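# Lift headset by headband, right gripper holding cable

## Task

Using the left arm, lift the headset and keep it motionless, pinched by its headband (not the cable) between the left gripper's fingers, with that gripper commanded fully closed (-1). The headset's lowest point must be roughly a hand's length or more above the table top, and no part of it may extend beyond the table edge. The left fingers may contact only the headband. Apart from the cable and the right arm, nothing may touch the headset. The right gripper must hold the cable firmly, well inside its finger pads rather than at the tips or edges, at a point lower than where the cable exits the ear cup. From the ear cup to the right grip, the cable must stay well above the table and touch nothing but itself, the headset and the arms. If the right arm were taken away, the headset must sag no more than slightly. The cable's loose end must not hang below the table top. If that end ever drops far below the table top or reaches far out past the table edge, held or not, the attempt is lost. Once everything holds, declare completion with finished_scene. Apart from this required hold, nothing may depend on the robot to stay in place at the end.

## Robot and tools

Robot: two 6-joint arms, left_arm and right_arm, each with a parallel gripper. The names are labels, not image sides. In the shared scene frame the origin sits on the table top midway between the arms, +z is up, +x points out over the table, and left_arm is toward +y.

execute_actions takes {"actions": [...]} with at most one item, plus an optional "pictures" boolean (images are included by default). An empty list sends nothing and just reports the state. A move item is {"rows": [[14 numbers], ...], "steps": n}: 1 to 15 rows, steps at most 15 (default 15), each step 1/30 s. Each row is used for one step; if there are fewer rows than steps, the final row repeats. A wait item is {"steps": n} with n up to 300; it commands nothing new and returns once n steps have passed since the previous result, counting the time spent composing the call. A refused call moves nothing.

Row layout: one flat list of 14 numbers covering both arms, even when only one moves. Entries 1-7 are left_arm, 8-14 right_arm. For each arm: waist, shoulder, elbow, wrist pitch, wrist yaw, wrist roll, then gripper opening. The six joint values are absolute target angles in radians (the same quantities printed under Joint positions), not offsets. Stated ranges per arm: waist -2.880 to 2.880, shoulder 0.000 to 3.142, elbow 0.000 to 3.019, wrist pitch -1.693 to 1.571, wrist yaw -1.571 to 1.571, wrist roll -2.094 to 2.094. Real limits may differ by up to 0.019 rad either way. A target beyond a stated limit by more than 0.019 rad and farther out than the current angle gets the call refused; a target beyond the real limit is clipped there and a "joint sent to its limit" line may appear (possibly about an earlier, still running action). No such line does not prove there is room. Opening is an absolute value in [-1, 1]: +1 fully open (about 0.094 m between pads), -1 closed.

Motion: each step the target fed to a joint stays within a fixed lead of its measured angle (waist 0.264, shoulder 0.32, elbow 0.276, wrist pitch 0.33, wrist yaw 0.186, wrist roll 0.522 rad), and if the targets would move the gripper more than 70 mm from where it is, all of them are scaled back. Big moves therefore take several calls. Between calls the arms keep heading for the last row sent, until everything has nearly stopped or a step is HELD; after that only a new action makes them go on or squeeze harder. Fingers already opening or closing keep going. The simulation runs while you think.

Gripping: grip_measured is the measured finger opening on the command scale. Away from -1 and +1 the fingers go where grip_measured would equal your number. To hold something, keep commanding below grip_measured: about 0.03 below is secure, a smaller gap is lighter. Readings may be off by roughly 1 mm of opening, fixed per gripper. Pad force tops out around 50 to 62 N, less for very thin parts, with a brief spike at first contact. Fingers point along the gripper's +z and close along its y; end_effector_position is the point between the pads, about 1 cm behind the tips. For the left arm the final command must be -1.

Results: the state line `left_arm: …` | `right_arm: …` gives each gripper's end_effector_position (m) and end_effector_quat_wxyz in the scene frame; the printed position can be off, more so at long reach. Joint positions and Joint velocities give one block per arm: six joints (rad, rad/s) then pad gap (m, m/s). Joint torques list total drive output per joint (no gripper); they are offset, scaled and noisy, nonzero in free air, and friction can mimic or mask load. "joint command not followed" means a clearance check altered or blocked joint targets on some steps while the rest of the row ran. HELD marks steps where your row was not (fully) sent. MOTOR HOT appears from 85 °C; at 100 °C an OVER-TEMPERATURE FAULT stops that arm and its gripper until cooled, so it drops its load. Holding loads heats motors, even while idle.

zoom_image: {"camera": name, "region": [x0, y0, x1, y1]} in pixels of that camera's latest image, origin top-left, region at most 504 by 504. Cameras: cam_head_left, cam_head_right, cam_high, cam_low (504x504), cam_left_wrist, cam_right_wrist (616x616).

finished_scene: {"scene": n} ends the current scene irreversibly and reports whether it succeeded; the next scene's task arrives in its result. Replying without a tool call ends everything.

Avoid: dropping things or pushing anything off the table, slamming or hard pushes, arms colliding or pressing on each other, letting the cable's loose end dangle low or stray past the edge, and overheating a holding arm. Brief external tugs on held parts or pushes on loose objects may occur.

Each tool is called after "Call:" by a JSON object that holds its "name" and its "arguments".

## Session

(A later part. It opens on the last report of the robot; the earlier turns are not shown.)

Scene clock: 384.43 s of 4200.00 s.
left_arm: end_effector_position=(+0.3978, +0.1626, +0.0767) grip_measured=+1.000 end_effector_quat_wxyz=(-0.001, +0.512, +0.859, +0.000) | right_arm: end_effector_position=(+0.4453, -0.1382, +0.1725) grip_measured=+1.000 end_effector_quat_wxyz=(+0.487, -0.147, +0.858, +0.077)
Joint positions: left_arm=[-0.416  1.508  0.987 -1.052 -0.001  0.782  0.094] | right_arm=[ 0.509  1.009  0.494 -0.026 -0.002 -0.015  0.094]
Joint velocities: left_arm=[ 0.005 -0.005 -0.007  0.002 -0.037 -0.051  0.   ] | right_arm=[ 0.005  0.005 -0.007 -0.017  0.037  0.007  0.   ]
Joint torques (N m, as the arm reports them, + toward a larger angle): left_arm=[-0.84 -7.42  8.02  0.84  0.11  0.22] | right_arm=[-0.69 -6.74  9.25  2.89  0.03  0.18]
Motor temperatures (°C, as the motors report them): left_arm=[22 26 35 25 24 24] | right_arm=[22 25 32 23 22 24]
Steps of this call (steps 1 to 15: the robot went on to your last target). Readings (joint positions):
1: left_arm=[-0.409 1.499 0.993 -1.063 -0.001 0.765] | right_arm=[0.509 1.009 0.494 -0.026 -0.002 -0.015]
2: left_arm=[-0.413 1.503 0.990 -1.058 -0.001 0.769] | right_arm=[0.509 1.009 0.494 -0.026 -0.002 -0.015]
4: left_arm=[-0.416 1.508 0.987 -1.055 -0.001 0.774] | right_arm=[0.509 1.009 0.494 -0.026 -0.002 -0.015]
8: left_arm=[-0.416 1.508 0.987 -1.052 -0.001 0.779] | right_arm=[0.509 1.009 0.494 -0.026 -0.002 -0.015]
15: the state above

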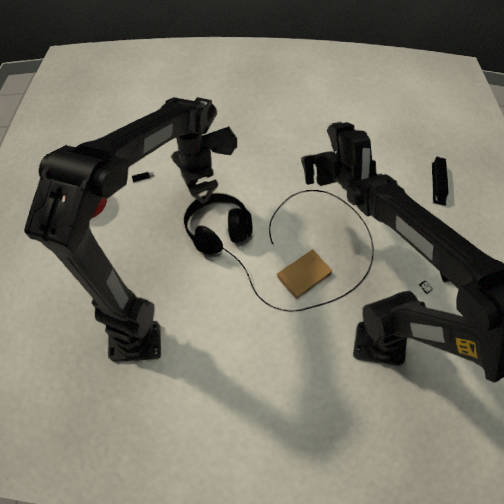

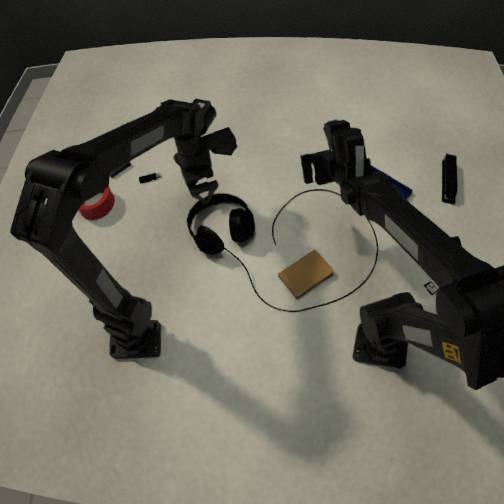

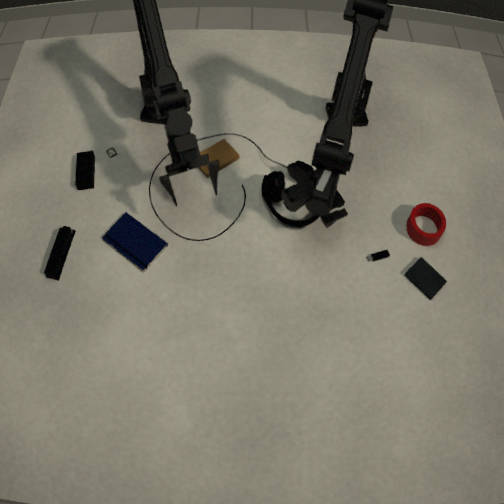

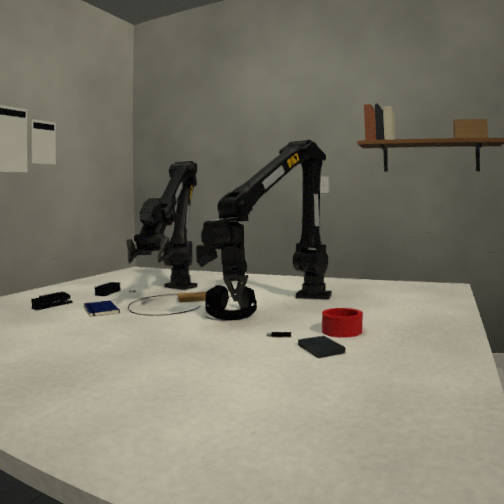

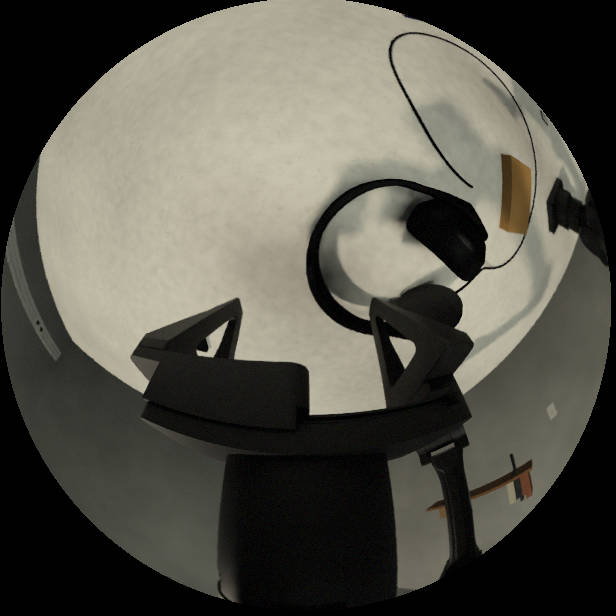

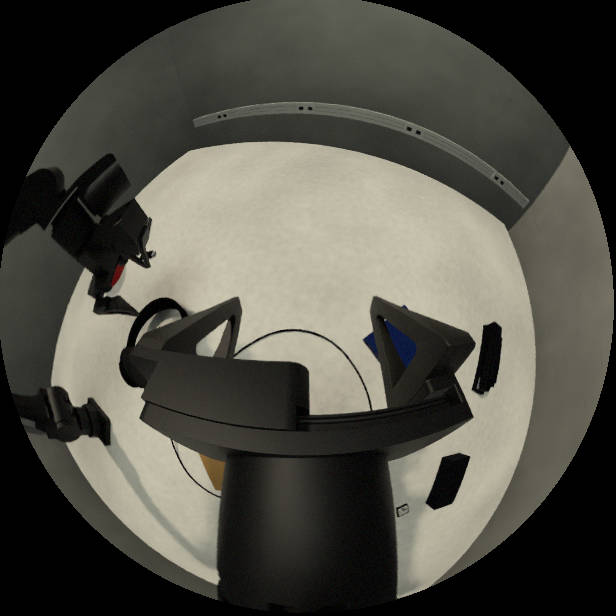

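Call:
{"name": "execute_actions", "arguments": {"actions": [{"rows": [
[-0.424,1.525,0.985,-1.035,0,0.80,0.9, 0.5,1.0,0.5,0.0,0,0.0,1],
[-0.428,1.529,0.989,-1.034,0,0.802,0.8, 0.5,1.0,0.5,0.0,0,0.0,1],
[-0.432,1.532,0.993,-1.033,0,0.804,0.7, 0.5,1.0,0.5,0.0,0,0.0,1],
[-0.436,1.536,0.997,-1.032,0,0.806,0.6, 0.5,1.0,0.5,0.0,0,0.0,1],
[-0.440,1.539,1.001,-1.031,0,0.808,0.5, 0.5,1.0,0.5,0.0,0,0.0,1],
[-0.444,1.543,1.005,-1.030,0,0.810,0.4, 0.5,1.0,0.5,0.0,0,0.0,1],
[-0.448,1.546,1.009,-1.029,0,0.812,0.3, 0.5,1.0,0.5,0.0,0,0.0,1],
[-0.452,1.550,1.013,-1.028,0,0.814,0.2, 0.5,1.0,0.5,0.0,0,0.0,1],
[-0.456,1.554,1.017,-1.027,0,0.816,0.1, 0.5,1.0,0.5,0.0,0,0.0,1],
[-0.460,1.558,1.021,-1.026,0,0.818,0.0, 0.5,1.0,0.5,0.0,0,0.0,1],
[-0.463,1.562,1.025,-1.025,0,0.82,0.0, 0.5,1.0,0.5,0.0,0,0.0,1]], "steps": 15}], "pictures": false}}

Call:
{"name": "execute_actions", "arguments": {"actions": [{"rows": [
[-0.463,1.566,1.018,-1.018,0,0.82,0.0, 0.5,1.0,0.5,0.0,0,0.0,1],
[-0.463,1.570,1.012,-1.011,0,0.82,0.0, 0.5,1.0,0.5,0.0,0,0.0,1],
[-0.463,1.574,1.007,-1.004,0,0.82,0.0, 0.5,1.0,0.5,0.0,0,0.0,1],
[-0.463,1.578,1.003,-0.997,0,0.82,0.0, 0.5,1.0,0.5,0.0,0,0.0,1],
[-0.463,1.582,1.000,-0.990,0,0.82,0.0, 0.5,1.0,0.5,0.0,0,0.0,1],
[-0.463,1.586,0.997,-0.983,0,0.82,0.0, 0.5,1.0,0.5,0.0,0,0.0,1],
[-0.463,1.590,0.994,-0.976,0,0.82,0.0, 0.5,1.0,0.5,0.0,0,0.0,1],
[-0.463,1.594,0.991,-0.969,0,0.82,0.0, 0.5,1.0,0.5,0.0,0,0.0,1],
[-0.463,1.598,0.988,-0.962,0,0.82,0.0, 0.5,1.0,0.5,0.0,0,0.0,1],
[-0.463,1.602,0.985,-0.955,0,0.82,0.0, 0.5,1.0,0.5,0.0,0,0.0,1],
[-0.463,1.606,0.982,-0.948,0,0.82,0.0, 0.5,1.0,0.5,0.0,0,0.0,1],
[-0.463,1.610,0.979,-0.941,0,0.82,0.0, 0.5,1.0,0.5,0.0,0,0.0,1]], "steps": 15}], "pictures": false}}

Call:
{"name": "execute_actions", "arguments": {"actions": [{"steps": 10}]}}

Scene clock: 446.30 s of 4200.00 s.
left_arm: end_effector_position=(+0.3932, +0.1464, +0.0634) grip_measured=+0.001 end_effector_quat_wxyz=(-0.013, +0.538, +0.843, -0.003) | right_arm: end_effector_position=(+0.4453, -0.1382, +0.1725) grip_measured=+1.000 end_effector_quat_wxyz=(+0.487, -0.147, +0.858, +0.077)
Joint positions: left_arm=[-0.459  1.543  0.987 -1.041 -0.001  0.8    0.047] | right_arm=[ 0.509  1.009  0.494 -0.026 -0.002 -0.015  0.094]
Joint velocities: left_arm=[-0.044  0.054  0.012 -0.022 -0.037  0.081  0.   ] | right_arm=[-0.015 -0.005  0.002  0.002  0.007 -0.051  0.   ]
Joint torques (N m, as the arm reports them, + toward a larger angle): left_arm=[-0.69 -7.64 11.39  0.78  0.12  0.23] | right_arm=[-0.91 -6.74  9.17  2.94  0.04  0.18]
Motor temperatures (°C, as the motors report them): left_arm=[22 26 35 25 24 24] | right_arm=[22 25 33 23 22 24]
Steps of this call (steps 1 to 15: the robot went on to your last target; steps 16 to 90: nothing new was sent; then 58.37 s passed at rest; steps 91 to 105: all 15 steps of this action). Readings (joint positions):
91: left_arm=[-0.416 1.508 0.987 -1.052 -0.001 0.783] | right_arm=[0.509 1.009 0.494 -0.026 -0.002 -0.015]
92: left_arm=[-0.416 1.508 0.987 -1.052 -0.001 0.783] | right_arm=[0.509 1.009 0.494 -0.026 -0.002 -0.015]
94: left_arm=[-0.418 1.508 0.987 -1.051 -0.001 0.785] | right_arm=[0.509 1.009 0.494 -0.026 -0.002 -0.015]
98: left_arm=[-0.430 1.517 0.987 -1.046 -0.001 0.790] | right_arm=[0.509 1.009 0.494 -0.026 -0.002 -0.015]
105: the state above

Scene clock: 446.80 s of 4200.00 s.
left_arm: end_effector_position=(+0.4087, +0.1408, +0.0453) grip_measured=+0.001 end_effector_quat_wxyz=(+0.004, +0.539, +0.842, +0.001) | right_arm: end_effector_position=(+0.4453, -0.1382, +0.1725) grip_measured=+1.000 end_effector_quat_wxyz=(+0.487, -0.147, +0.858, +0.077)
Joint positions: left_arm=[-0.459  1.59   0.987 -0.959 -0.001  0.803  0.047] | right_arm=[ 0.509  1.009  0.494 -0.026 -0.002 -0.015  0.094]
Joint velocities: left_arm=[-0.005  0.054 -0.002  0.027 -0.007  0.066  0.   ] | right_arm=[-0.015 -0.005 -0.002 -0.002 -0.007 -0.051  0.   ]
Joint torques (N m, as the arm reports them, + toward a larger angle): left_arm=[-0.9  -8.25  7.35  0.8   0.12  0.21] | right_arm=[-0.74 -6.62  9.21  2.93  0.04  0.18]
Motor temperatures (°C, as the motors report them): left_arm=[22 26 35 25 24 24] | right_arm=[22 25 33 23 22 24]
Steps of this call (steps 1 to 15: all 15 steps of this action). Readings (joint positions):
1: left_arm=[-0.459 1.545 0.987 -1.040 -0.001 0.801] | right_arm=[0.509 1.009 0.494 -0.026 -0.002 -0.015]
2: left_arm=[-0.459 1.545 0.987 -1.037 -0.001 0.801] | right_arm=[0.509 1.009 0.494 -0.026 -0.002 -0.015]
4: left_arm=[-0.459 1.547 0.987 -1.026 -0.001 0.802] | right_arm=[0.509 1.009 0.494 -0.026 -0.002 -0.015]
8: left_arm=[-0.459 1.560 0.987 -0.999 -0.001 0.803] | right_arm=[0.509 1.009 0.494 -0.026 -0.002 -0.015]
15: the state above

Scene clock: 447.13 s of 4200.00 s.
left_arm: end_effector_position=(+0.4091, +0.1407, +0.0444) grip_measured=+0.001 end_effector_quat_wxyz=(+0.004, +0.539, +0.842, +0.001) | right_arm: end_effector_position=(+0.4453, -0.1382, +0.1725) grip_measured=+1.000 end_effector_quat_wxyz=(+0.487, -0.147, +0.858, +0.077)
Joint positions: left_arm=[-0.459  1.592  0.987 -0.957 -0.001  0.803  0.047] | right_arm=[ 0.509  1.009  0.494 -0.026 -0.002 -0.015  0.094]
Joint velocities: left_arm=[-0.005 -0.005 -0.002  0.002  0.022  0.081 -0.001] | right_arm=[-0.005 -0.015  0.007  0.002 -0.051  0.022  0.   ]
Joint torques (N m, as the arm reports them, + toward a larger angle): left_arm=[-0.86 -7.98  7.35  0.89  0.11  0.21] | right_arm=[-0.76 -6.54  9.2   2.9   0.03  0.19]
Motor temperatures (°C, as the motors report them): left_arm=[22 26 35 25 24 24] | right_arm=[22 25 33 23 22 24]
Steps of this call (steps 1 to 10: the robot went on to your last target). Readings (joint positions):
1: left_arm=[-0.459 1.591 0.987 -0.958 -0.001 0.803] | right_arm=[0.509 1.009 0.494 -0.026 -0.002 -0.015]
2: left_arm=[-0.459 1.592 0.987 -0.958 -0.001 0.803] | right_arm=[0.509 1.009 0.494 -0.026 -0.002 -0.015]
4: left_arm=[-0.459 1.592 0.987 -0.957 -0.001 0.803] | right_arm=[0.509 1.009 0.494 -0.026 -0.002 -0.015]
8: left_arm=[-0.459 1.592 0.987 -0.957 -0.001 0.803] | right_arm=[0.509 1.009 0.494 -0.026 -0.002 -0.015]
10: the state above

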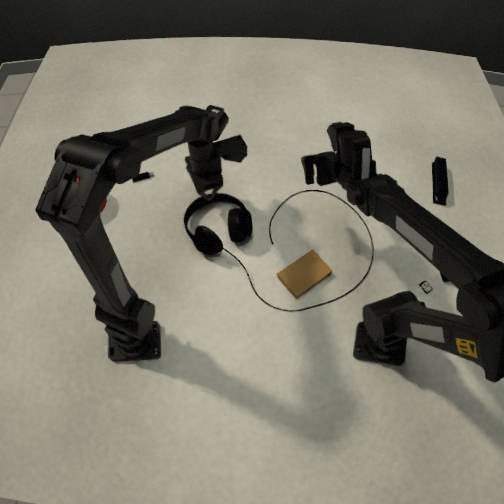

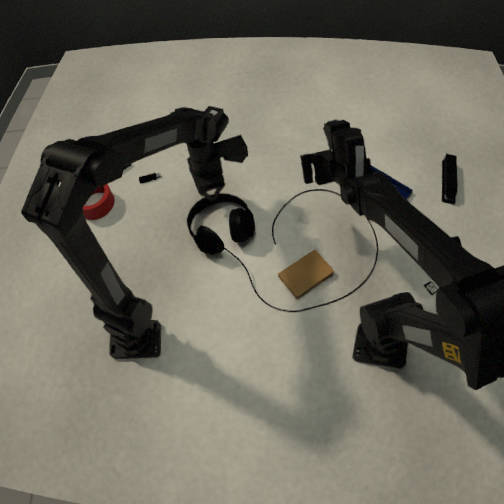

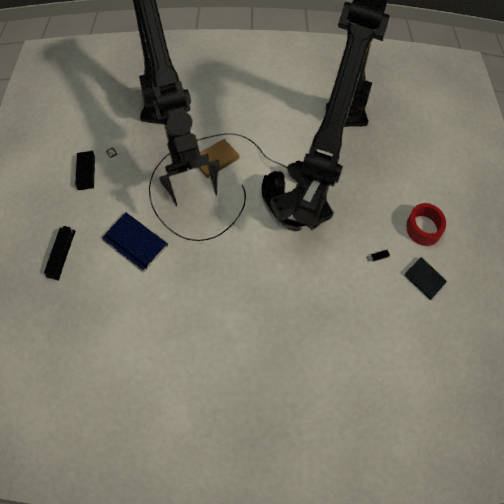

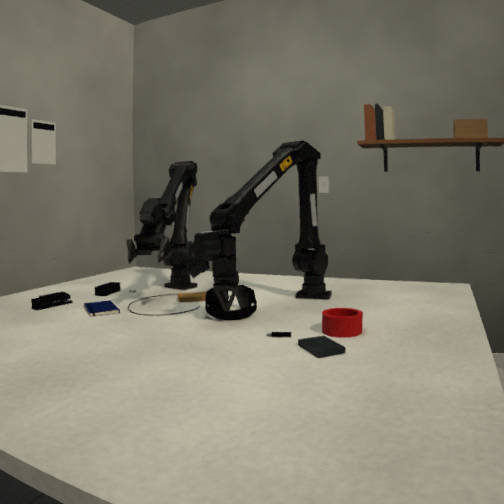

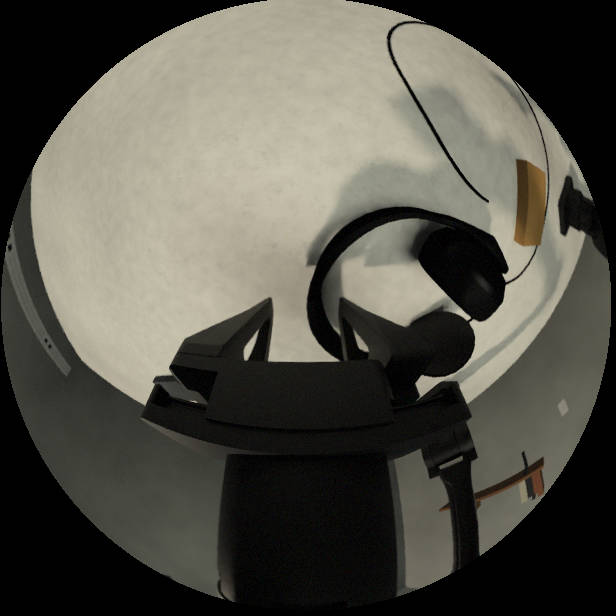

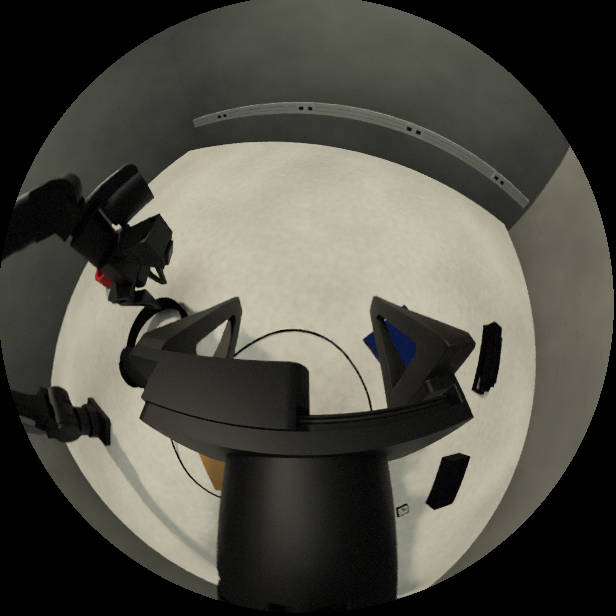

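Call:
{"name": "execute_actions", "arguments": {"actions": [{"rows": [
[-0.464,1.613,0.977,-0.937,0,0.82,0.0, 0.5,1.0,0.5,0.0,0,0.0,1],
[-0.464,1.616,0.975,-0.933,0,0.82,0.0, 0.5,1.0,0.5,0.0,0,0.0,1],
[-0.465,1.619,0.972,-0.928,0,0.82,0.0, 0.5,1.0,0.5,0.0,0,0.0,1],
[-0.465,1.622,0.970,-0.924,0,0.82,0.0, 0.5,1.0,0.5,0.0,0,0.0,1],
[-0.466,1.625,0.968,-0.919,0,0.82,0.0, 0.5,1.0,0.5,0.0,0,0.0,1],
[-0.466,1.628,0.965,-0.915,0,0.82,0.0, 0.5,1.0,0.5,0.0,0,0.0,1],
[-0.467,1.631,0.963,-0.910,0,0.82,0.0, 0.5,1.0,0.5,0.0,0,0.0,1],
[-0.467,1.634,0.960,-0.905,0,0.82,0.0, 0.5,1.0,0.5,0.0,0,0.0,1],
[-0.468,1.637,0.957,-0.900,0,0.82,0.0, 0.5,1.0,0.5,0.0,0,0.0,1],
[-0.468,1.640,0.954,-0.895,0,0.82,0.0, 0.5,1.0,0.5,0.0,0,0.0,1],
[-0.468,1.643,0.952,-0.890,0,0.82,0.0, 0.5,1.0,0.5,0.0,0,0.0,1]], "steps": 15}], "pictures": false}}

Call:
{"name": "execute_actions", "arguments": {"actions": [{"steps": 10}]}}

Scene clock: 463.67 s of 4200.00 s.
left_arm: end_effector_position=(+0.4050, +0.1421, +0.0234) grip_measured=+0.001 end_effector_quat_wxyz=(-0.001, +0.539, +0.842, +0.000) | right_arm: end_effector_position=(+0.4453, -0.1382, +0.1725) grip_measured=+1.000 end_effector_quat_wxyz=(+0.487, -0.147, +0.858, +0.077)
Joint positions: left_arm=[-0.459  1.624  0.958 -0.908 -0.001  0.803  0.047] | right_arm=[ 0.509  1.009  0.494 -0.026 -0.002 -0.015  0.094]
Joint velocities: left_arm=[ 0.005  0.034 -0.027  0.002  0.022 -0.007 -0.   ] | right_arm=[ 0.005 -0.005  0.007  0.007  0.022 -0.022  0.   ]
Joint torques (N m, as the arm reports them, + toward a larger angle): left_arm=[-1.08 -8.18  7.3   0.86  0.13  0.21] | right_arm=[-0.94 -6.69  9.15  2.94  0.02  0.17]
Motor temperatures (°C, as the motors report them): left_arm=[22 26 35 25 24 24] | right_arm=[22 25 33 23 22 24]
Steps of this call (steps 1 to 15: the robot went on to your last target; steps 16 to 90: nothing new was sent; then 13.03 s passed at rest; steps 91 to 105: all 15 steps of this action). Readings (joint positions):
91: left_arm=[-0.459 1.592 0.987 -0.957 -0.001 0.803] | right_arm=[0.509 1.009 0.494 -0.026 -0.002 -0.015]
92: left_arm=[-0.459 1.592 0.986 -0.955 -0.001 0.803] | right_arm=[0.509 1.009 0.494 -0.026 -0.002 -0.015]
94: left_arm=[-0.459 1.592 0.984 -0.947 -0.001 0.803] | right_arm=[0.509 1.009 0.494 -0.026 -0.002 -0.015]
98: left_arm=[-0.459 1.600 0.975 -0.930 -0.001 0.803] | right_arm=[0.509 1.009 0.494 -0.026 -0.002 -0.015]
105: the state above

Scene clock: 464.00 s of 4200.00 s.
left_arm: end_effector_position=(+0.4050, +0.1421, +0.0229) grip_measured=+0.001 end_effector_quat_wxyz=(-0.001, +0.539, +0.842, +0.000) | right_arm: end_effector_position=(+0.4453, -0.1382, +0.1725) grip_measured=+1.000 end_effector_quat_wxyz=(+0.487, -0.147, +0.858, +0.077)
Joint positions: left_arm=[-0.459  1.625  0.958 -0.906 -0.001  0.803  0.047] | right_arm=[ 0.509  1.009  0.494 -0.026 -0.002 -0.015  0.094]
Joint velocities: left_arm=[-0.005  0.005  0.002 -0.007 -0.051 -0.11  -0.001] | right_arm=[ 0.015 -0.005 -0.007 -0.027 -0.007 -0.066  0.   ]
Joint torques (N m, as the arm reports them, + toward a larger angle): left_arm=[-1.22 -8.12  7.27  0.8   0.12  0.22] | right_arm=[-0.93 -6.6   9.19  2.9   0.02  0.18]
Motor temperatures (°C, as the motors report them): left_arm=[22 26 35 25 24 24] | right_arm=[22 25 33 23 22 24]
Steps of this call (steps 1 to 10: the robot went on to your last target). Readings (joint positions):
1: left_arm=[-0.459 1.625 0.958 -0.908 -0.001 0.803] | right_arm=[0.509 1.009 0.494 -0.026 -0.002 -0.015]
2: left_arm=[-0.459 1.625 0.958 -0.907 -0.001 0.803] | right_arm=[0.509 1.009 0.494 -0.026 -0.002 -0.015]
4: left_arm=[-0.459 1.625 0.958 -0.907 -0.001 0.803] | right_arm=[0.509 1.009 0.494 -0.026 -0.002 -0.015]
8: left_arm=[-0.459 1.625 0.958 -0.906 -0.001 0.803] | right_arm=[0.509 1.009 0.494 -0.026 -0.002 -0.015]
10: the state above

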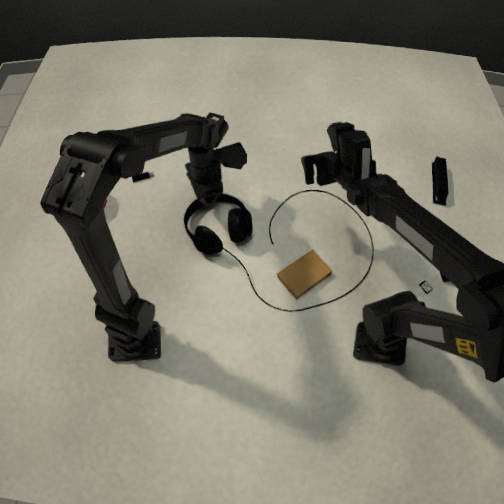

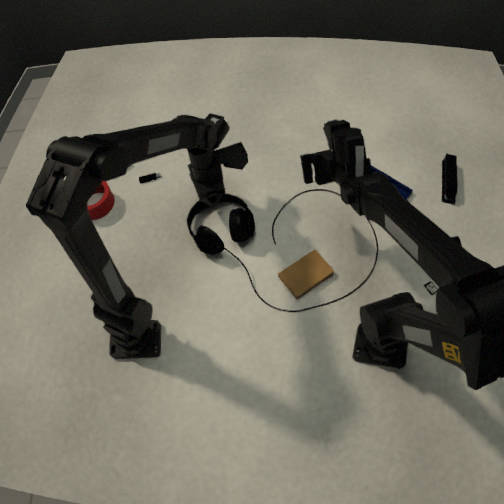

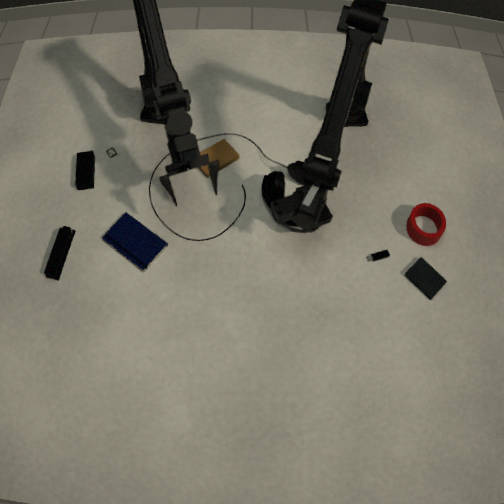

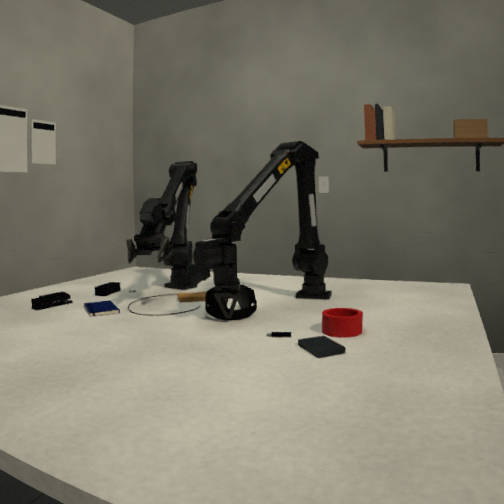

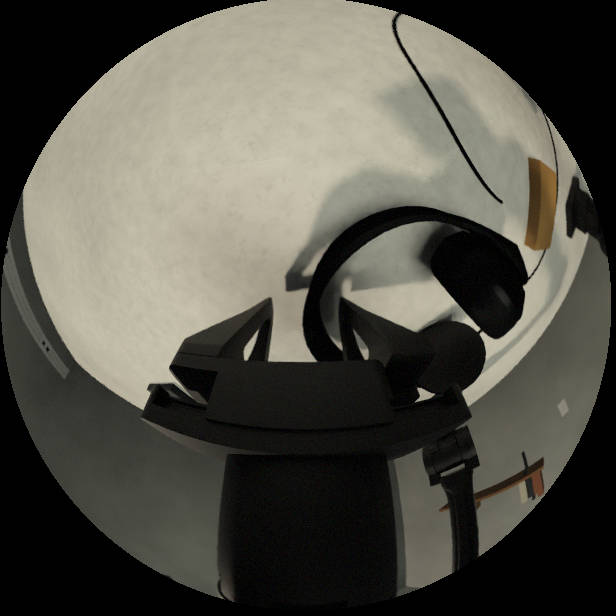

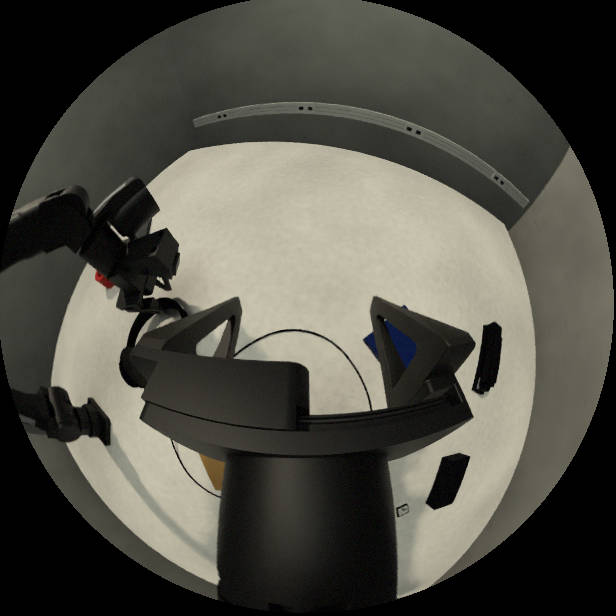

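Call:
{"name": "zoom_image", "arguments": {"camera": "cam_low", "region": [185, 250, 285, 330]}}

Region (185, 250, 285, 330) of cam_low's 504x504 image, scaled by 5.040, with more detail than that image has; it fills the top 403 rows of this view, and the rest is white.

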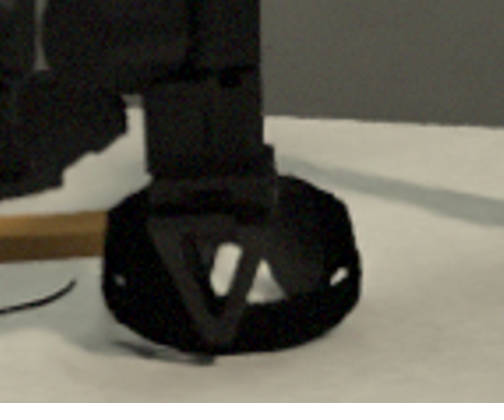

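Call:
{"name": "execute_actions", "arguments": {"actions": [{"rows": [
[-0.468,1.643,0.952,-0.890,0,0.82,-0.1, 0.5,1.0,0.5,0.0,0,0.0,1],
[-0.468,1.643,0.952,-0.890,0,0.82,-0.2, 0.5,1.0,0.5,0.0,0,0.0,1],
[-0.468,1.643,0.952,-0.890,0,0.82,-0.3, 0.5,1.0,0.5,0.0,0,0.0,1],
[-0.468,1.643,0.952,-0.890,0,0.82,-0.4, 0.5,1.0,0.5,0.0,0,0.0,1],
[-0.468,1.643,0.952,-0.890,0,0.82,-0.5, 0.5,1.0,0.5,0.0,0,0.0,1],
[-0.468,1.643,0.952,-0.890,0,0.82,-0.58, 0.5,1.0,0.5,0.0,0,0.0,1],
[-0.468,1.643,0.952,-0.890,0,0.82,-0.65, 0.5,1.0,0.5,0.0,0,0.0,1],
[-0.468,1.643,0.952,-0.890,0,0.82,-0.71, 0.5,1.0,0.5,0.0,0,0.0,1],
[-0.468,1.643,0.952,-0.890,0,0.82,-0.76, 0.5,1.0,0.5,0.0,0,0.0,1],
[-0.468,1.643,0.952,-0.890,0,0.82,-0.81, 0.5,1.0,0.5,0.0,0,0.0,1],
[-0.468,1.643,0.952,-0.890,0,0.82,-0.86, 0.5,1.0,0.5,0.0,0,0.0,1],
[-0.468,1.643,0.952,-0.890,0,0.82,-0.90, 0.5,1.0,0.5,0.0,0,0.0,1],
[-0.468,1.643,0.952,-0.890,0,0.82,-0.94, 0.5,1.0,0.5,0.0,0,0.0,1],
[-0.468,1.643,0.952,-0.890,0,0.82,-0.97, 0.5,1.0,0.5,0.0,0,0.0,1],
[-0.468,1.643,0.952,-0.890,0,0.82,-1.0, 0.5,1.0,0.5,0.0,0,0.0,1]], "steps": 15}], "pictures": false}}

Call:
{"name": "execute_actions", "arguments": {"actions": [{"steps": 10}]}}

Scene clock: 479.40 s of 4200.00 s.
left_arm: end_effector_position=(+0.4047, +0.1412, +0.0229) grip_measured=-0.813 end_effector_quat_wxyz=(-0.000, +0.544, +0.839, -0.002) | right_arm: end_effector_position=(+0.4453, -0.1382, +0.1725) grip_measured=+1.000 end_effector_quat_wxyz=(+0.487, -0.147, +0.858, +0.077)
Joint positions: left_arm=[-0.459  1.625  0.958 -0.906  0.004  0.813  0.009] | right_arm=[ 0.509  1.009  0.494 -0.026 -0.002 -0.015  0.094]
Joint velocities: left_arm=[-0.005 -0.005 -0.002 -0.002 -0.066 -0.037 -0.001] | right_arm=[-0.005 -0.005  0.002 -0.007  0.007 -0.037  0.   ]
Joint torques (N m, as the arm reports them, + toward a larger angle): left_arm=[-1.15 -8.    7.18  0.83 -0.12  0.09] | right_arm=[-0.87 -6.8   9.19  2.88  0.03  0.18]
Motor temperatures (°C, as the motors report them): left_arm=[22 26 34 25 24 24] | right_arm=[22 25 33 23 22 24]
Steps of this call (steps 1 to 15: the robot went on to your last target; steps 16 to 90: nothing new was sent; then 11.90 s passed at rest; steps 91 to 105: all 15 steps of this action). Readings (joint positions):
91: left_arm=[-0.459 1.625 0.958 -0.906 -0.001 0.803] | right_arm=[0.509 1.009 0.494 -0.026 -0.002 -0.015]
92: left_arm=[-0.459 1.625 0.958 -0.906 -0.001 0.803] | right_arm=[0.509 1.009 0.494 -0.026 -0.002 -0.015]
94: left_arm=[-0.459 1.625 0.958 -0.906 -0.001 0.803] | right_arm=[0.509 1.009 0.494 -0.026 -0.002 -0.015]
98: left_arm=[-0.459 1.625 0.958 -0.906 -0.001 0.803] | right_arm=[0.509 1.009 0.494 -0.026 -0.002 -0.015]
105: the state above

Scene clock: 479.73 s of 4200.00 s.
left_arm: end_effector_position=(+0.4047, +0.1411, +0.0229) grip_measured=-0.813 end_effector_quat_wxyz=(-0.000, +0.544, +0.839, -0.002) | right_arm: end_effector_position=(+0.4453, -0.1382, +0.1725) grip_measured=+1.000 end_effector_quat_wxyz=(+0.487, -0.147, +0.858, +0.077)
Joint positions: left_arm=[-0.459  1.625  0.958 -0.906  0.004  0.814  0.009] | right_arm=[ 0.509  1.009  0.494 -0.026 -0.002 -0.015  0.094]
Joint velocities: left_arm=[ 0.005 -0.024 -0.017  0.002  0.037  0.022  0.   ] | right_arm=[ 0.005 -0.015  0.007 -0.012 -0.007 -0.037  0.   ]
Joint torques (N m, as the arm reports them, + toward a larger angle): left_arm=[-1.06 -8.    7.19  0.83 -0.13  0.1 ] | right_arm=[-0.82 -6.65  9.19  2.87  0.03  0.17]
Motor temperatures (°C, as the motors report them): left_arm=[22 26 34 25 24 24] | right_arm=[22 25 33 23 22 24]
Steps of this call (steps 1 to 10: the robot went on to your last target). Readings (joint positions):
1: left_arm=[-0.459 1.625 0.958 -0.906 0.004 0.813] | right_arm=[0.509 1.009 0.494 -0.026 -0.002 -0.015]
2: left_arm=[-0.459 1.625 0.958 -0.906 0.004 0.813] | right_arm=[0.509 1.009 0.494 -0.026 -0.002 -0.015]
4: left_arm=[-0.459 1.625 0.958 -0.906 0.004 0.813] | right_arm=[0.509 1.009 0.494 -0.026 -0.002 -0.015]
8: left_arm=[-0.459 1.625 0.958 -0.906 0.004 0.814] | right_arm=[0.509 1.009 0.494 -0.026 -0.002 -0.015]
10: the state above

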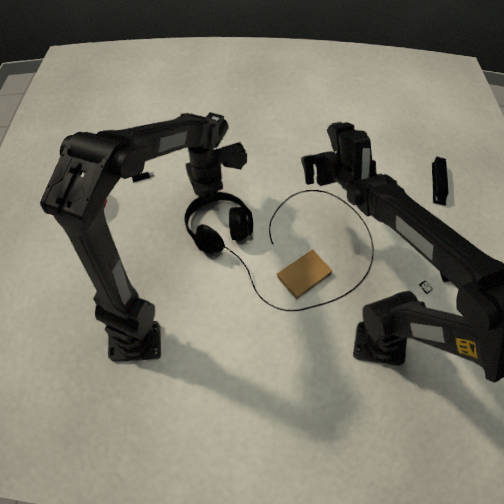

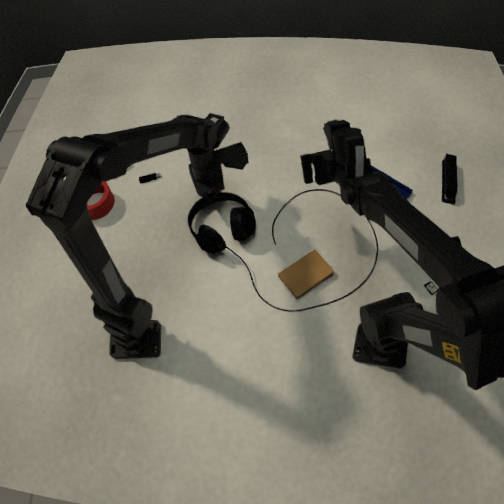

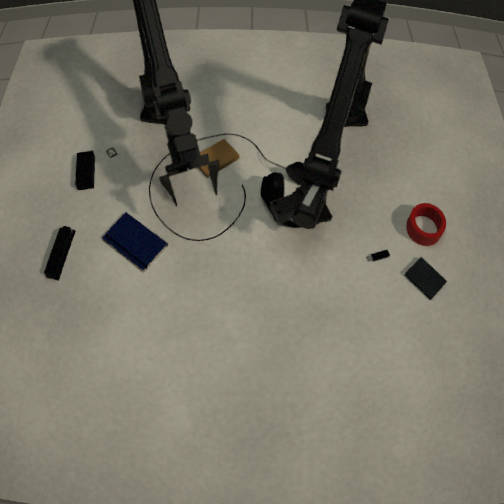

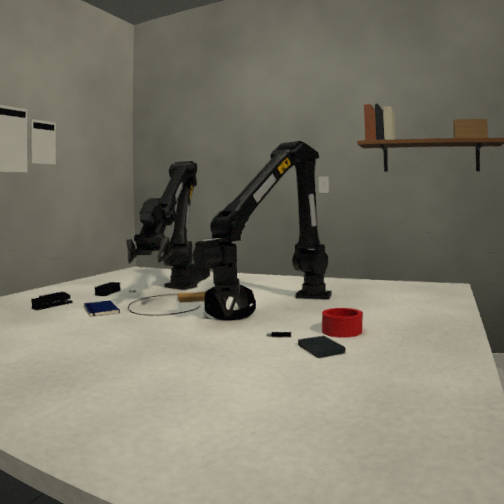

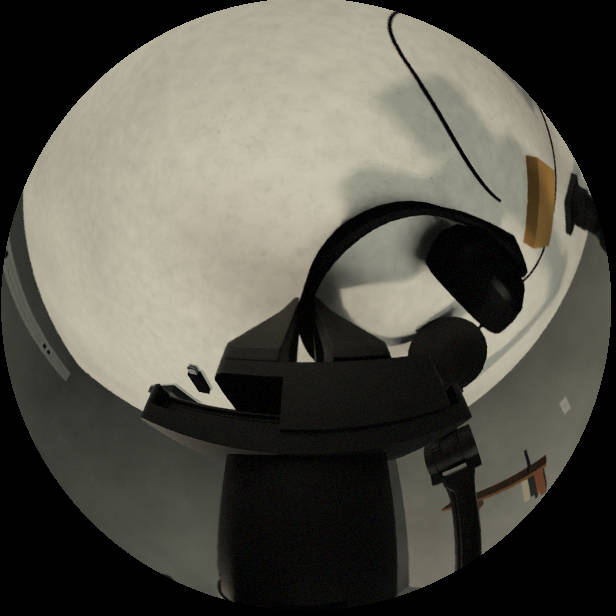

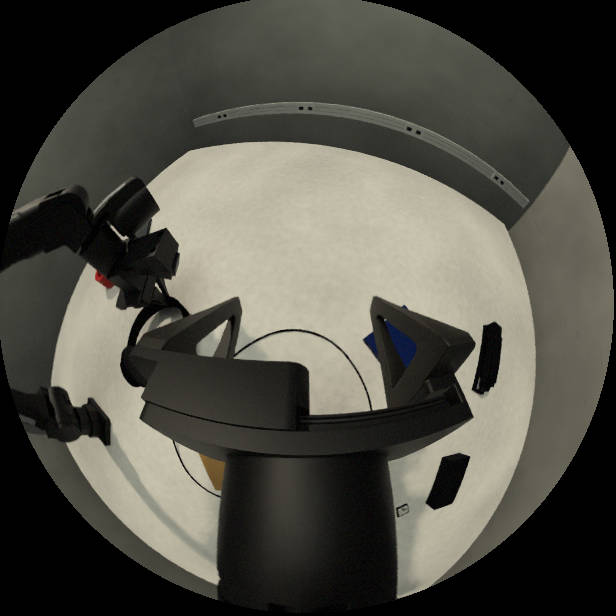

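Call:
{"name": "execute_actions", "arguments": {"actions": [{"rows": [
[-0.465,1.625,0.985,-0.908,0,0.82,-1, 0.5,1.0,0.5,0.0,0,0.0,1],
[-0.462,1.612,0.999,-0.922,0,0.82,-1, 0.5,1.0,0.5,0.0,0,0.0,1],
[-0.46,1.607,1.005,-0.938,0,0.82,-1, 0.5,1.0,0.5,0.0,0,0.0,1],
[-0.46,1.601,1.012,-0.952,0,0.82,-1, 0.5,1.0,0.5,0.0,0,0.0,1],
[-0.46,1.595,1.020,-0.967,0,0.82,-1, 0.5,1.0,0.5,0.0,0,0.0,1],
[-0.46,1.588,1.028,-0.982,0,0.82,-1, 0.5,1.0,0.5,0.0,0,0.0,1],
[-0.46,1.581,1.036,-0.997,0,0.82,-1, 0.5,1.0,0.5,0.0,0,0.0,1],
[-0.46,1.572,1.047,-1.016,0,0.82,-1, 0.5,1.0,0.5,0.0,0,0.0,1],
[-0.46,1.563,1.057,-1.035,0,0.82,-1, 0.5,1.0,0.5,0.0,0,0.0,1],
[-0.46,1.555,1.068,-1.054,0,0.82,-1, 0.5,1.0,0.5,0.0,0,0.0,1],
[-0.46,1.546,1.078,-1.073,0,0.82,-1, 0.5,1.0,0.5,0.0,0,0.0,1],
[-0.46,1.537,1.088,-1.092,0,0.82,-1, 0.5,1.0,0.5,0.0,0,0.0,1],
[-0.46,1.529,1.099,-1.111,0,0.82,-1, 0.5,1.0,0.5,0.0,0,0.0,1],
[-0.46,1.520,1.109,-1.130,0,0.82,-1, 0.5,1.0,0.5,0.0,0,0.0,1],
[-0.46,1.511,1.119,-1.149,0,0.82,-1, 0.5,1.0,0.5,0.0,0,0.0,1]], "steps": 15}], "pictures": false}}

Call:
{"name": "execute_actions", "arguments": {"actions": [{"rows": [
[-0.46,1.502,1.131,-1.169,0,0.82,-1, 0.5,1.0,0.5,0.0,0,0.0,1],
[-0.46,1.492,1.142,-1.190,0,0.82,-1, 0.5,1.0,0.5,0.0,0,0.0,1],
[-0.46,1.483,1.153,-1.211,0,0.82,-1, 0.5,1.0,0.5,0.0,0,0.0,1],
[-0.46,1.473,1.165,-1.232,0,0.82,-1, 0.5,1.0,0.5,0.0,0,0.0,1],
[-0.46,1.464,1.176,-1.253,0,0.82,-1, 0.5,1.0,0.5,0.0,0,0.0,1],
[-0.46,1.454,1.188,-1.273,0,0.82,-1, 0.5,1.0,0.5,0.0,0,0.0,1],
[-0.46,1.444,1.200,-1.296,0,0.82,-1, 0.5,1.0,0.5,0.0,0,0.0,1],
[-0.46,1.442,1.217,-1.314,0,0.82,-1, 0.5,1.0,0.5,0.0,0,0.0,1],
[-0.46,1.440,1.233,-1.333,0,0.82,-1, 0.5,1.0,0.5,0.0,0,0.0,1],
[-0.46,1.438,1.250,-1.351,0,0.82,-1, 0.5,1.0,0.5,0.0,0,0.0,1],
[-0.46,1.436,1.266,-1.370,0,0.82,-1, 0.5,1.0,0.5,0.0,0,0.0,1],
[-0.46,1.435,1.283,-1.388,0,0.82,-1, 0.5,1.0,0.5,0.0,0,0.0,1],
[-0.46,1.433,1.299,-1.406,0,0.82,-1, 0.5,1.0,0.5,0.0,0,0.0,1],
[-0.46,1.431,1.316,-1.425,0,0.82,-1, 0.5,1.0,0.5,0.0,0,0.0,1],
[-0.46,1.429,1.332,-1.443,0,0.82,-1, 0.5,1.0,0.5,0.0,0,0.0,1]], "steps": 15}], "pictures": false}}

Call:
{"name": "execute_actions", "arguments": {"actions": [{"rows": [
[-0.46,1.427,1.349,-1.462,0,0.82,-1, 0.5,1.0,0.5,0.0,0,0.0,1],
[-0.46,1.425,1.365,-1.480,0,0.82,-1, 0.5,1.0,0.5,0.0,0,0.0,1],
[-0.46,1.423,1.382,-1.498,0,0.82,-1, 0.5,1.0,0.5,0.0,0,0.0,1],
[-0.46,1.421,1.398,-1.517,0,0.82,-1, 0.5,1.0,0.5,0.0,0,0.0,1],
[-0.46,1.419,1.415,-1.535,0,0.82,-1, 0.5,1.0,0.5,0.0,0,0.0,1],
[-0.46,1.417,1.431,-1.554,0,0.82,-1, 0.5,1.0,0.5,0.0,0,0.0,1],
[-0.46,1.416,1.448,-1.572,0,0.82,-1, 0.5,1.0,0.5,0.0,0,0.0,1],
[-0.46,1.414,1.464,-1.590,0,0.82,-1, 0.5,1.0,0.5,0.0,0,0.0,1],
[-0.46,1.412,1.481,-1.609,0,0.82,-1, 0.5,1.0,0.5,0.0,0,0.0,1],
[-0.46,1.410,1.497,-1.627,0,0.82,-1, 0.5,1.0,0.5,0.0,0,0.0,1],
[-0.46,1.409,1.507,-1.638,0,0.82,-1, 0.5,1.0,0.5,0.0,0,0.0,1],
[-0.46,1.408,1.517,-1.649,0,0.82,-1, 0.5,1.0,0.5,0.0,0,0.0,1],
[-0.46,1.407,1.523,-1.657,0,0.82,-1, 0.5,1.0,0.5,0.0,0,0.0,1],
[-0.46,1.406,1.527,-1.660,0,0.82,-1, 0.5,1.0,0.5,0.0,0,0.0,1],
[-0.46,1.406,1.530,-1.664,0,0.82,-1, 0.5,1.0,0.5,0.0,0,0.0,1]], "steps": 15}], "pictures": false}}

Call:
{"name": "execute_actions", "arguments": {"actions": [{"steps": 20}]}}

Scene clock: 551.10 s of 4200.00 s.
left_arm: end_effector_position=(+0.4041, +0.1419, +0.0764) grip_measured=-0.841 end_effector_quat_wxyz=(-0.018, +0.544, +0.839, -0.005) | right_arm: end_effector_position=(+0.4453, -0.1382, +0.1725) grip_measured=+1.000 end_effector_quat_wxyz=(+0.487, -0.147, +0.858, +0.077)
Joint positions: left_arm=[-0.459  1.559  1.045 -1.093  0.001  0.814  0.007] | right_arm=[ 0.509  1.009  0.494 -0.026 -0.002 -0.015  0.094]
Joint velocities: left_arm=[-0.015 -0.259  0.286 -0.559  0.022  0.007 -0.   ] | right_arm=[-0.024 -0.015 -0.007 -0.002  0.007  0.007  0.   ]
Joint torques (N m, as the arm reports them, + toward a larger angle): left_arm=[ -0.67 -11.43  13.01  -0.57   0.04   0.11] | right_arm=[-0.86 -6.6   9.18  2.9   0.04  0.17]
Motor temperatures (°C, as the motors report them): left_arm=[22 27 34 25 24 24] | right_arm=[22 25 33 24 22 24]
Steps of this call (steps 1 to 15: the robot went on to your last target; steps 16 to 90: nothing new was sent; then 67.87 s passed at rest; steps 91 to 105: all 15 steps of this action). Readings (joint positions):
91: left_arm=[-0.459 1.625 0.958 -0.906 0.004 0.814] | right_arm=[0.509 1.009 0.494 -0.026 -0.002 -0.015]
92: left_arm=[-0.459 1.623 0.959 -0.908 0.004 0.814] | right_arm=[0.509 1.009 0.494 -0.026 -0.002 -0.015]
94: left_arm=[-0.459 1.619 0.965 -0.925 0.005 0.814] | right_arm=[0.509 1.009 0.494 -0.026 -0.002 -0.015]
98: left_arm=[-0.459 1.601 0.985 -0.977 0.005 0.814] | right_arm=[0.509 1.009 0.494 -0.026 -0.002 -0.015]
105: the state above

Scene clock: 551.60 s of 4200.00 s.
left_arm: end_effector_position=(+0.4086, +0.1404, +0.1931) grip_measured=-0.841 end_effector_quat_wxyz=(-0.008, +0.544, +0.839, -0.002) | right_arm: end_effector_position=(+0.4453, -0.1382, +0.1725) grip_measured=+1.000 end_effector_quat_wxyz=(+0.487, -0.147, +0.858, +0.077)
Joint positions: left_arm=[-0.459  1.449  1.249 -1.388  0.     0.814  0.007] | right_arm=[ 0.509  1.009  0.494 -0.026 -0.002 -0.015  0.094]
Joint velocities: left_arm=[-0.005 -0.024  0.481 -0.54  -0.007  0.081 -0.   ] | right_arm=[ 0.015 -0.005 -0.002  0.007  0.037 -0.007  0.   ]
Joint torques (N m, as the arm reports them, + toward a larger angle): left_arm=[ -0.57 -10.01  13.87  -0.5    0.03   0.1 ] | right_arm=[-0.92 -6.54  9.2   2.9   0.04  0.18]
Motor temperatures (°C, as the motors report them): left_arm=[22 27 35 25 24 24] | right_arm=[22 25 33 24 22 24]
Steps of this call (steps 1 to 15: all 15 steps of this action). Readings (joint positions):
1: left_arm=[-0.459 1.550 1.055 -1.111 0.001 0.814] | right_arm=[0.509 1.009 0.494 -0.026 -0.002 -0.015]
2: left_arm=[-0.459 1.540 1.066 -1.131 0.000 0.814] | right_arm=[0.509 1.009 0.494 -0.026 -0.002 -0.015]
4: left_arm=[-0.459 1.519 1.089 -1.171 0.000 0.814] | right_arm=[0.509 1.009 0.494 -0.026 -0.002 -0.015]
8: left_arm=[-0.459 1.476 1.137 -1.254 0.000 0.814] | right_arm=[0.509 1.009 0.494 -0.026 -0.002 -0.015]
15: the state above

Scene clock: 552.10 s of 4200.00 s.
left_arm: end_effector_position=(+0.4066, +0.1411, +0.2860) grip_measured=-0.841 end_effector_quat_wxyz=(-0.009, +0.544, +0.839, -0.002) | right_arm: end_effector_position=(+0.4453, -0.1382, +0.1725) grip_measured=+1.000 end_effector_quat_wxyz=(+0.487, -0.147, +0.858, +0.077)
Joint positions: left_arm=[-0.459  1.426  1.47  -1.633  0.     0.814  0.007] | right_arm=[ 0.509  1.009  0.494 -0.026 -0.002 -0.015  0.094]
Joint velocities: left_arm=[ 0.005 -0.112  0.183 -0.183  0.066  0.022  0.   ] | right_arm=[-0.005  0.005 -0.002 -0.012 -0.022  0.051  0.   ]
Joint torques (N m, as the arm reports them, + toward a larger angle): left_arm=[-0.61 -9.36 13.59 -0.59  0.05  0.12] | right_arm=[-0.78 -6.55  9.17  2.87  0.02  0.19]
Motor temperatures (°C, as the motors report them): left_arm=[22 27 35 25 24 24] | right_arm=[22 25 33 24 22 24]
Steps of this call (steps 1 to 15: all 15 steps of this action). Readings (joint positions):
1: left_arm=[-0.459 1.449 1.266 -1.406 0.000 0.814] | right_arm=[0.509 1.009 0.494 -0.026 -0.002 -0.015]
2: left_arm=[-0.459 1.449 1.282 -1.423 0.000 0.814] | right_arm=[0.509 1.009 0.494 -0.026 -0.002 -0.015]
4: left_arm=[-0.459 1.449 1.312 -1.460 0.000 0.814] | right_arm=[0.509 1.009 0.494 -0.026 -0.002 -0.015]
8: left_arm=[-0.459 1.445 1.375 -1.534 0.000 0.814] | right_arm=[0.509 1.009 0.494 -0.026 -0.002 -0.015]
15: the state above

Scene clock: 552.77 s of 4200.00 s.
left_arm: end_effector_position=(+0.4039, +0.1421, +0.2947) grip_measured=-0.841 end_effector_quat_wxyz=(-0.004, +0.544, +0.839, -0.001) | right_arm: end_effector_position=(+0.4453, -0.1382, +0.1725) grip_measured=+1.000 end_effector_quat_wxyz=(+0.487, -0.147, +0.858, +0.077)
Joint positions: left_arm=[-0.459  1.414  1.48  -1.646  0.     0.814  0.007] | right_arm=[ 0.509  1.009  0.494 -0.026 -0.002 -0.015  0.094]
Joint velocities: left_arm=[-0.015 -0.005  0.007 -0.012  0.007 -0.051  0.001] | right_arm=[-0.015  0.005  0.007 -0.012 -0.051 -0.022  0.   ]
Joint torques (N m, as the arm reports them, + toward a larger angle): left_arm=[-0.57 -9.18 13.75 -0.59  0.05  0.09] | right_arm=[-0.93 -6.66  9.21  2.86  0.03  0.17]
Motor temperatures (°C, as the motors report them): left_arm=[22 27 35 25 24 24] | right_arm=[22 25 33 24 22 24]
Steps of this call (steps 1 to 20: the robot went on to your last target). Readings (joint positions):
1: left_arm=[-0.459 1.422 1.475 -1.638 0.000 0.814] | right_arm=[0.509 1.009 0.494 -0.026 -0.002 -0.015]
2: left_arm=[-0.459 1.419 1.479 -1.641 0.000 0.814] | right_arm=[0.509 1.009 0.494 -0.026 -0.002 -0.015]
4: left_arm=[-0.459 1.414 1.480 -1.645 0.000 0.814] | right_arm=[0.509 1.009 0.494 -0.026 -0.002 -0.015]
8: left_arm=[-0.459 1.414 1.480 -1.646 0.000 0.814] | right_arm=[0.509 1.009 0.494 -0.026 -0.002 -0.015]
20: the state above

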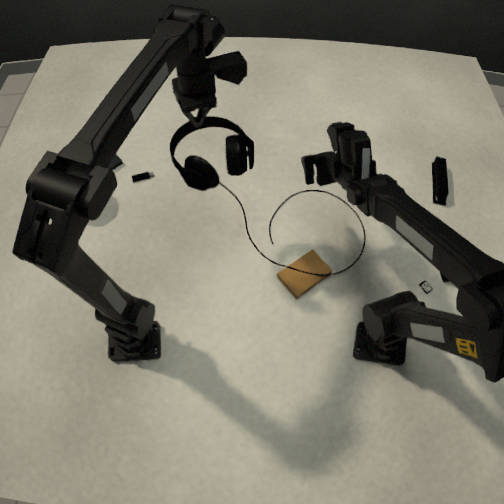

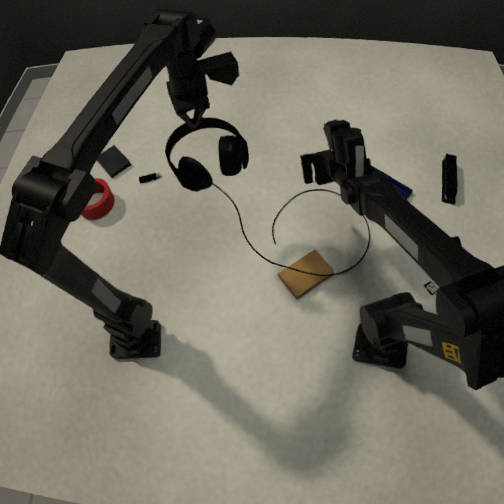

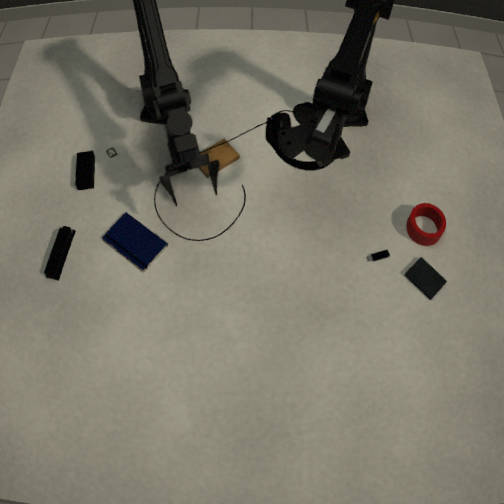

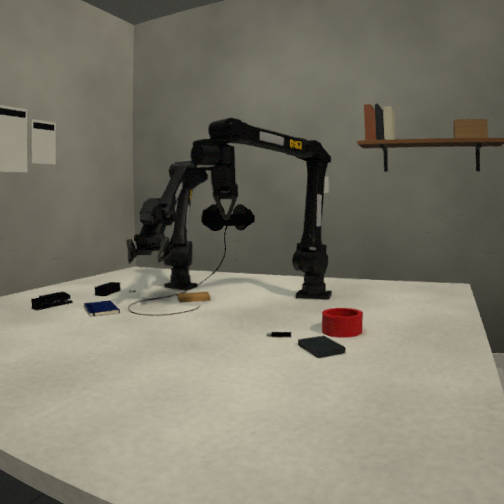

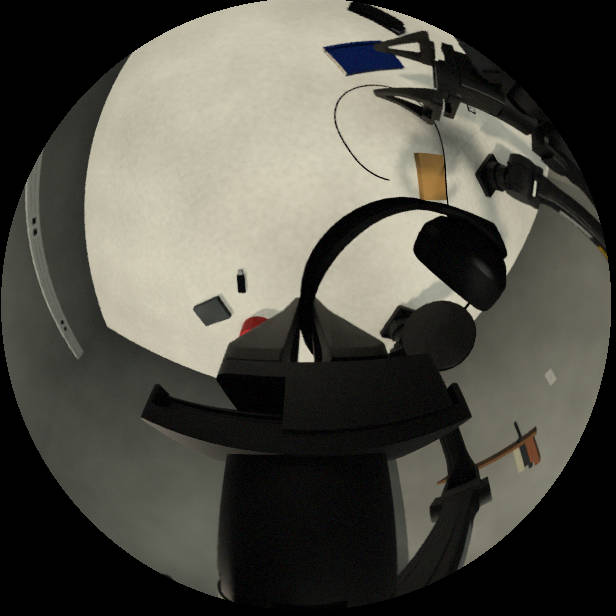

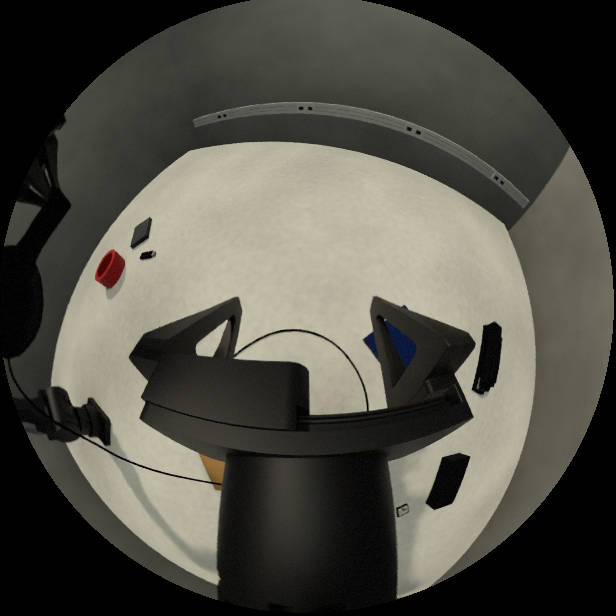

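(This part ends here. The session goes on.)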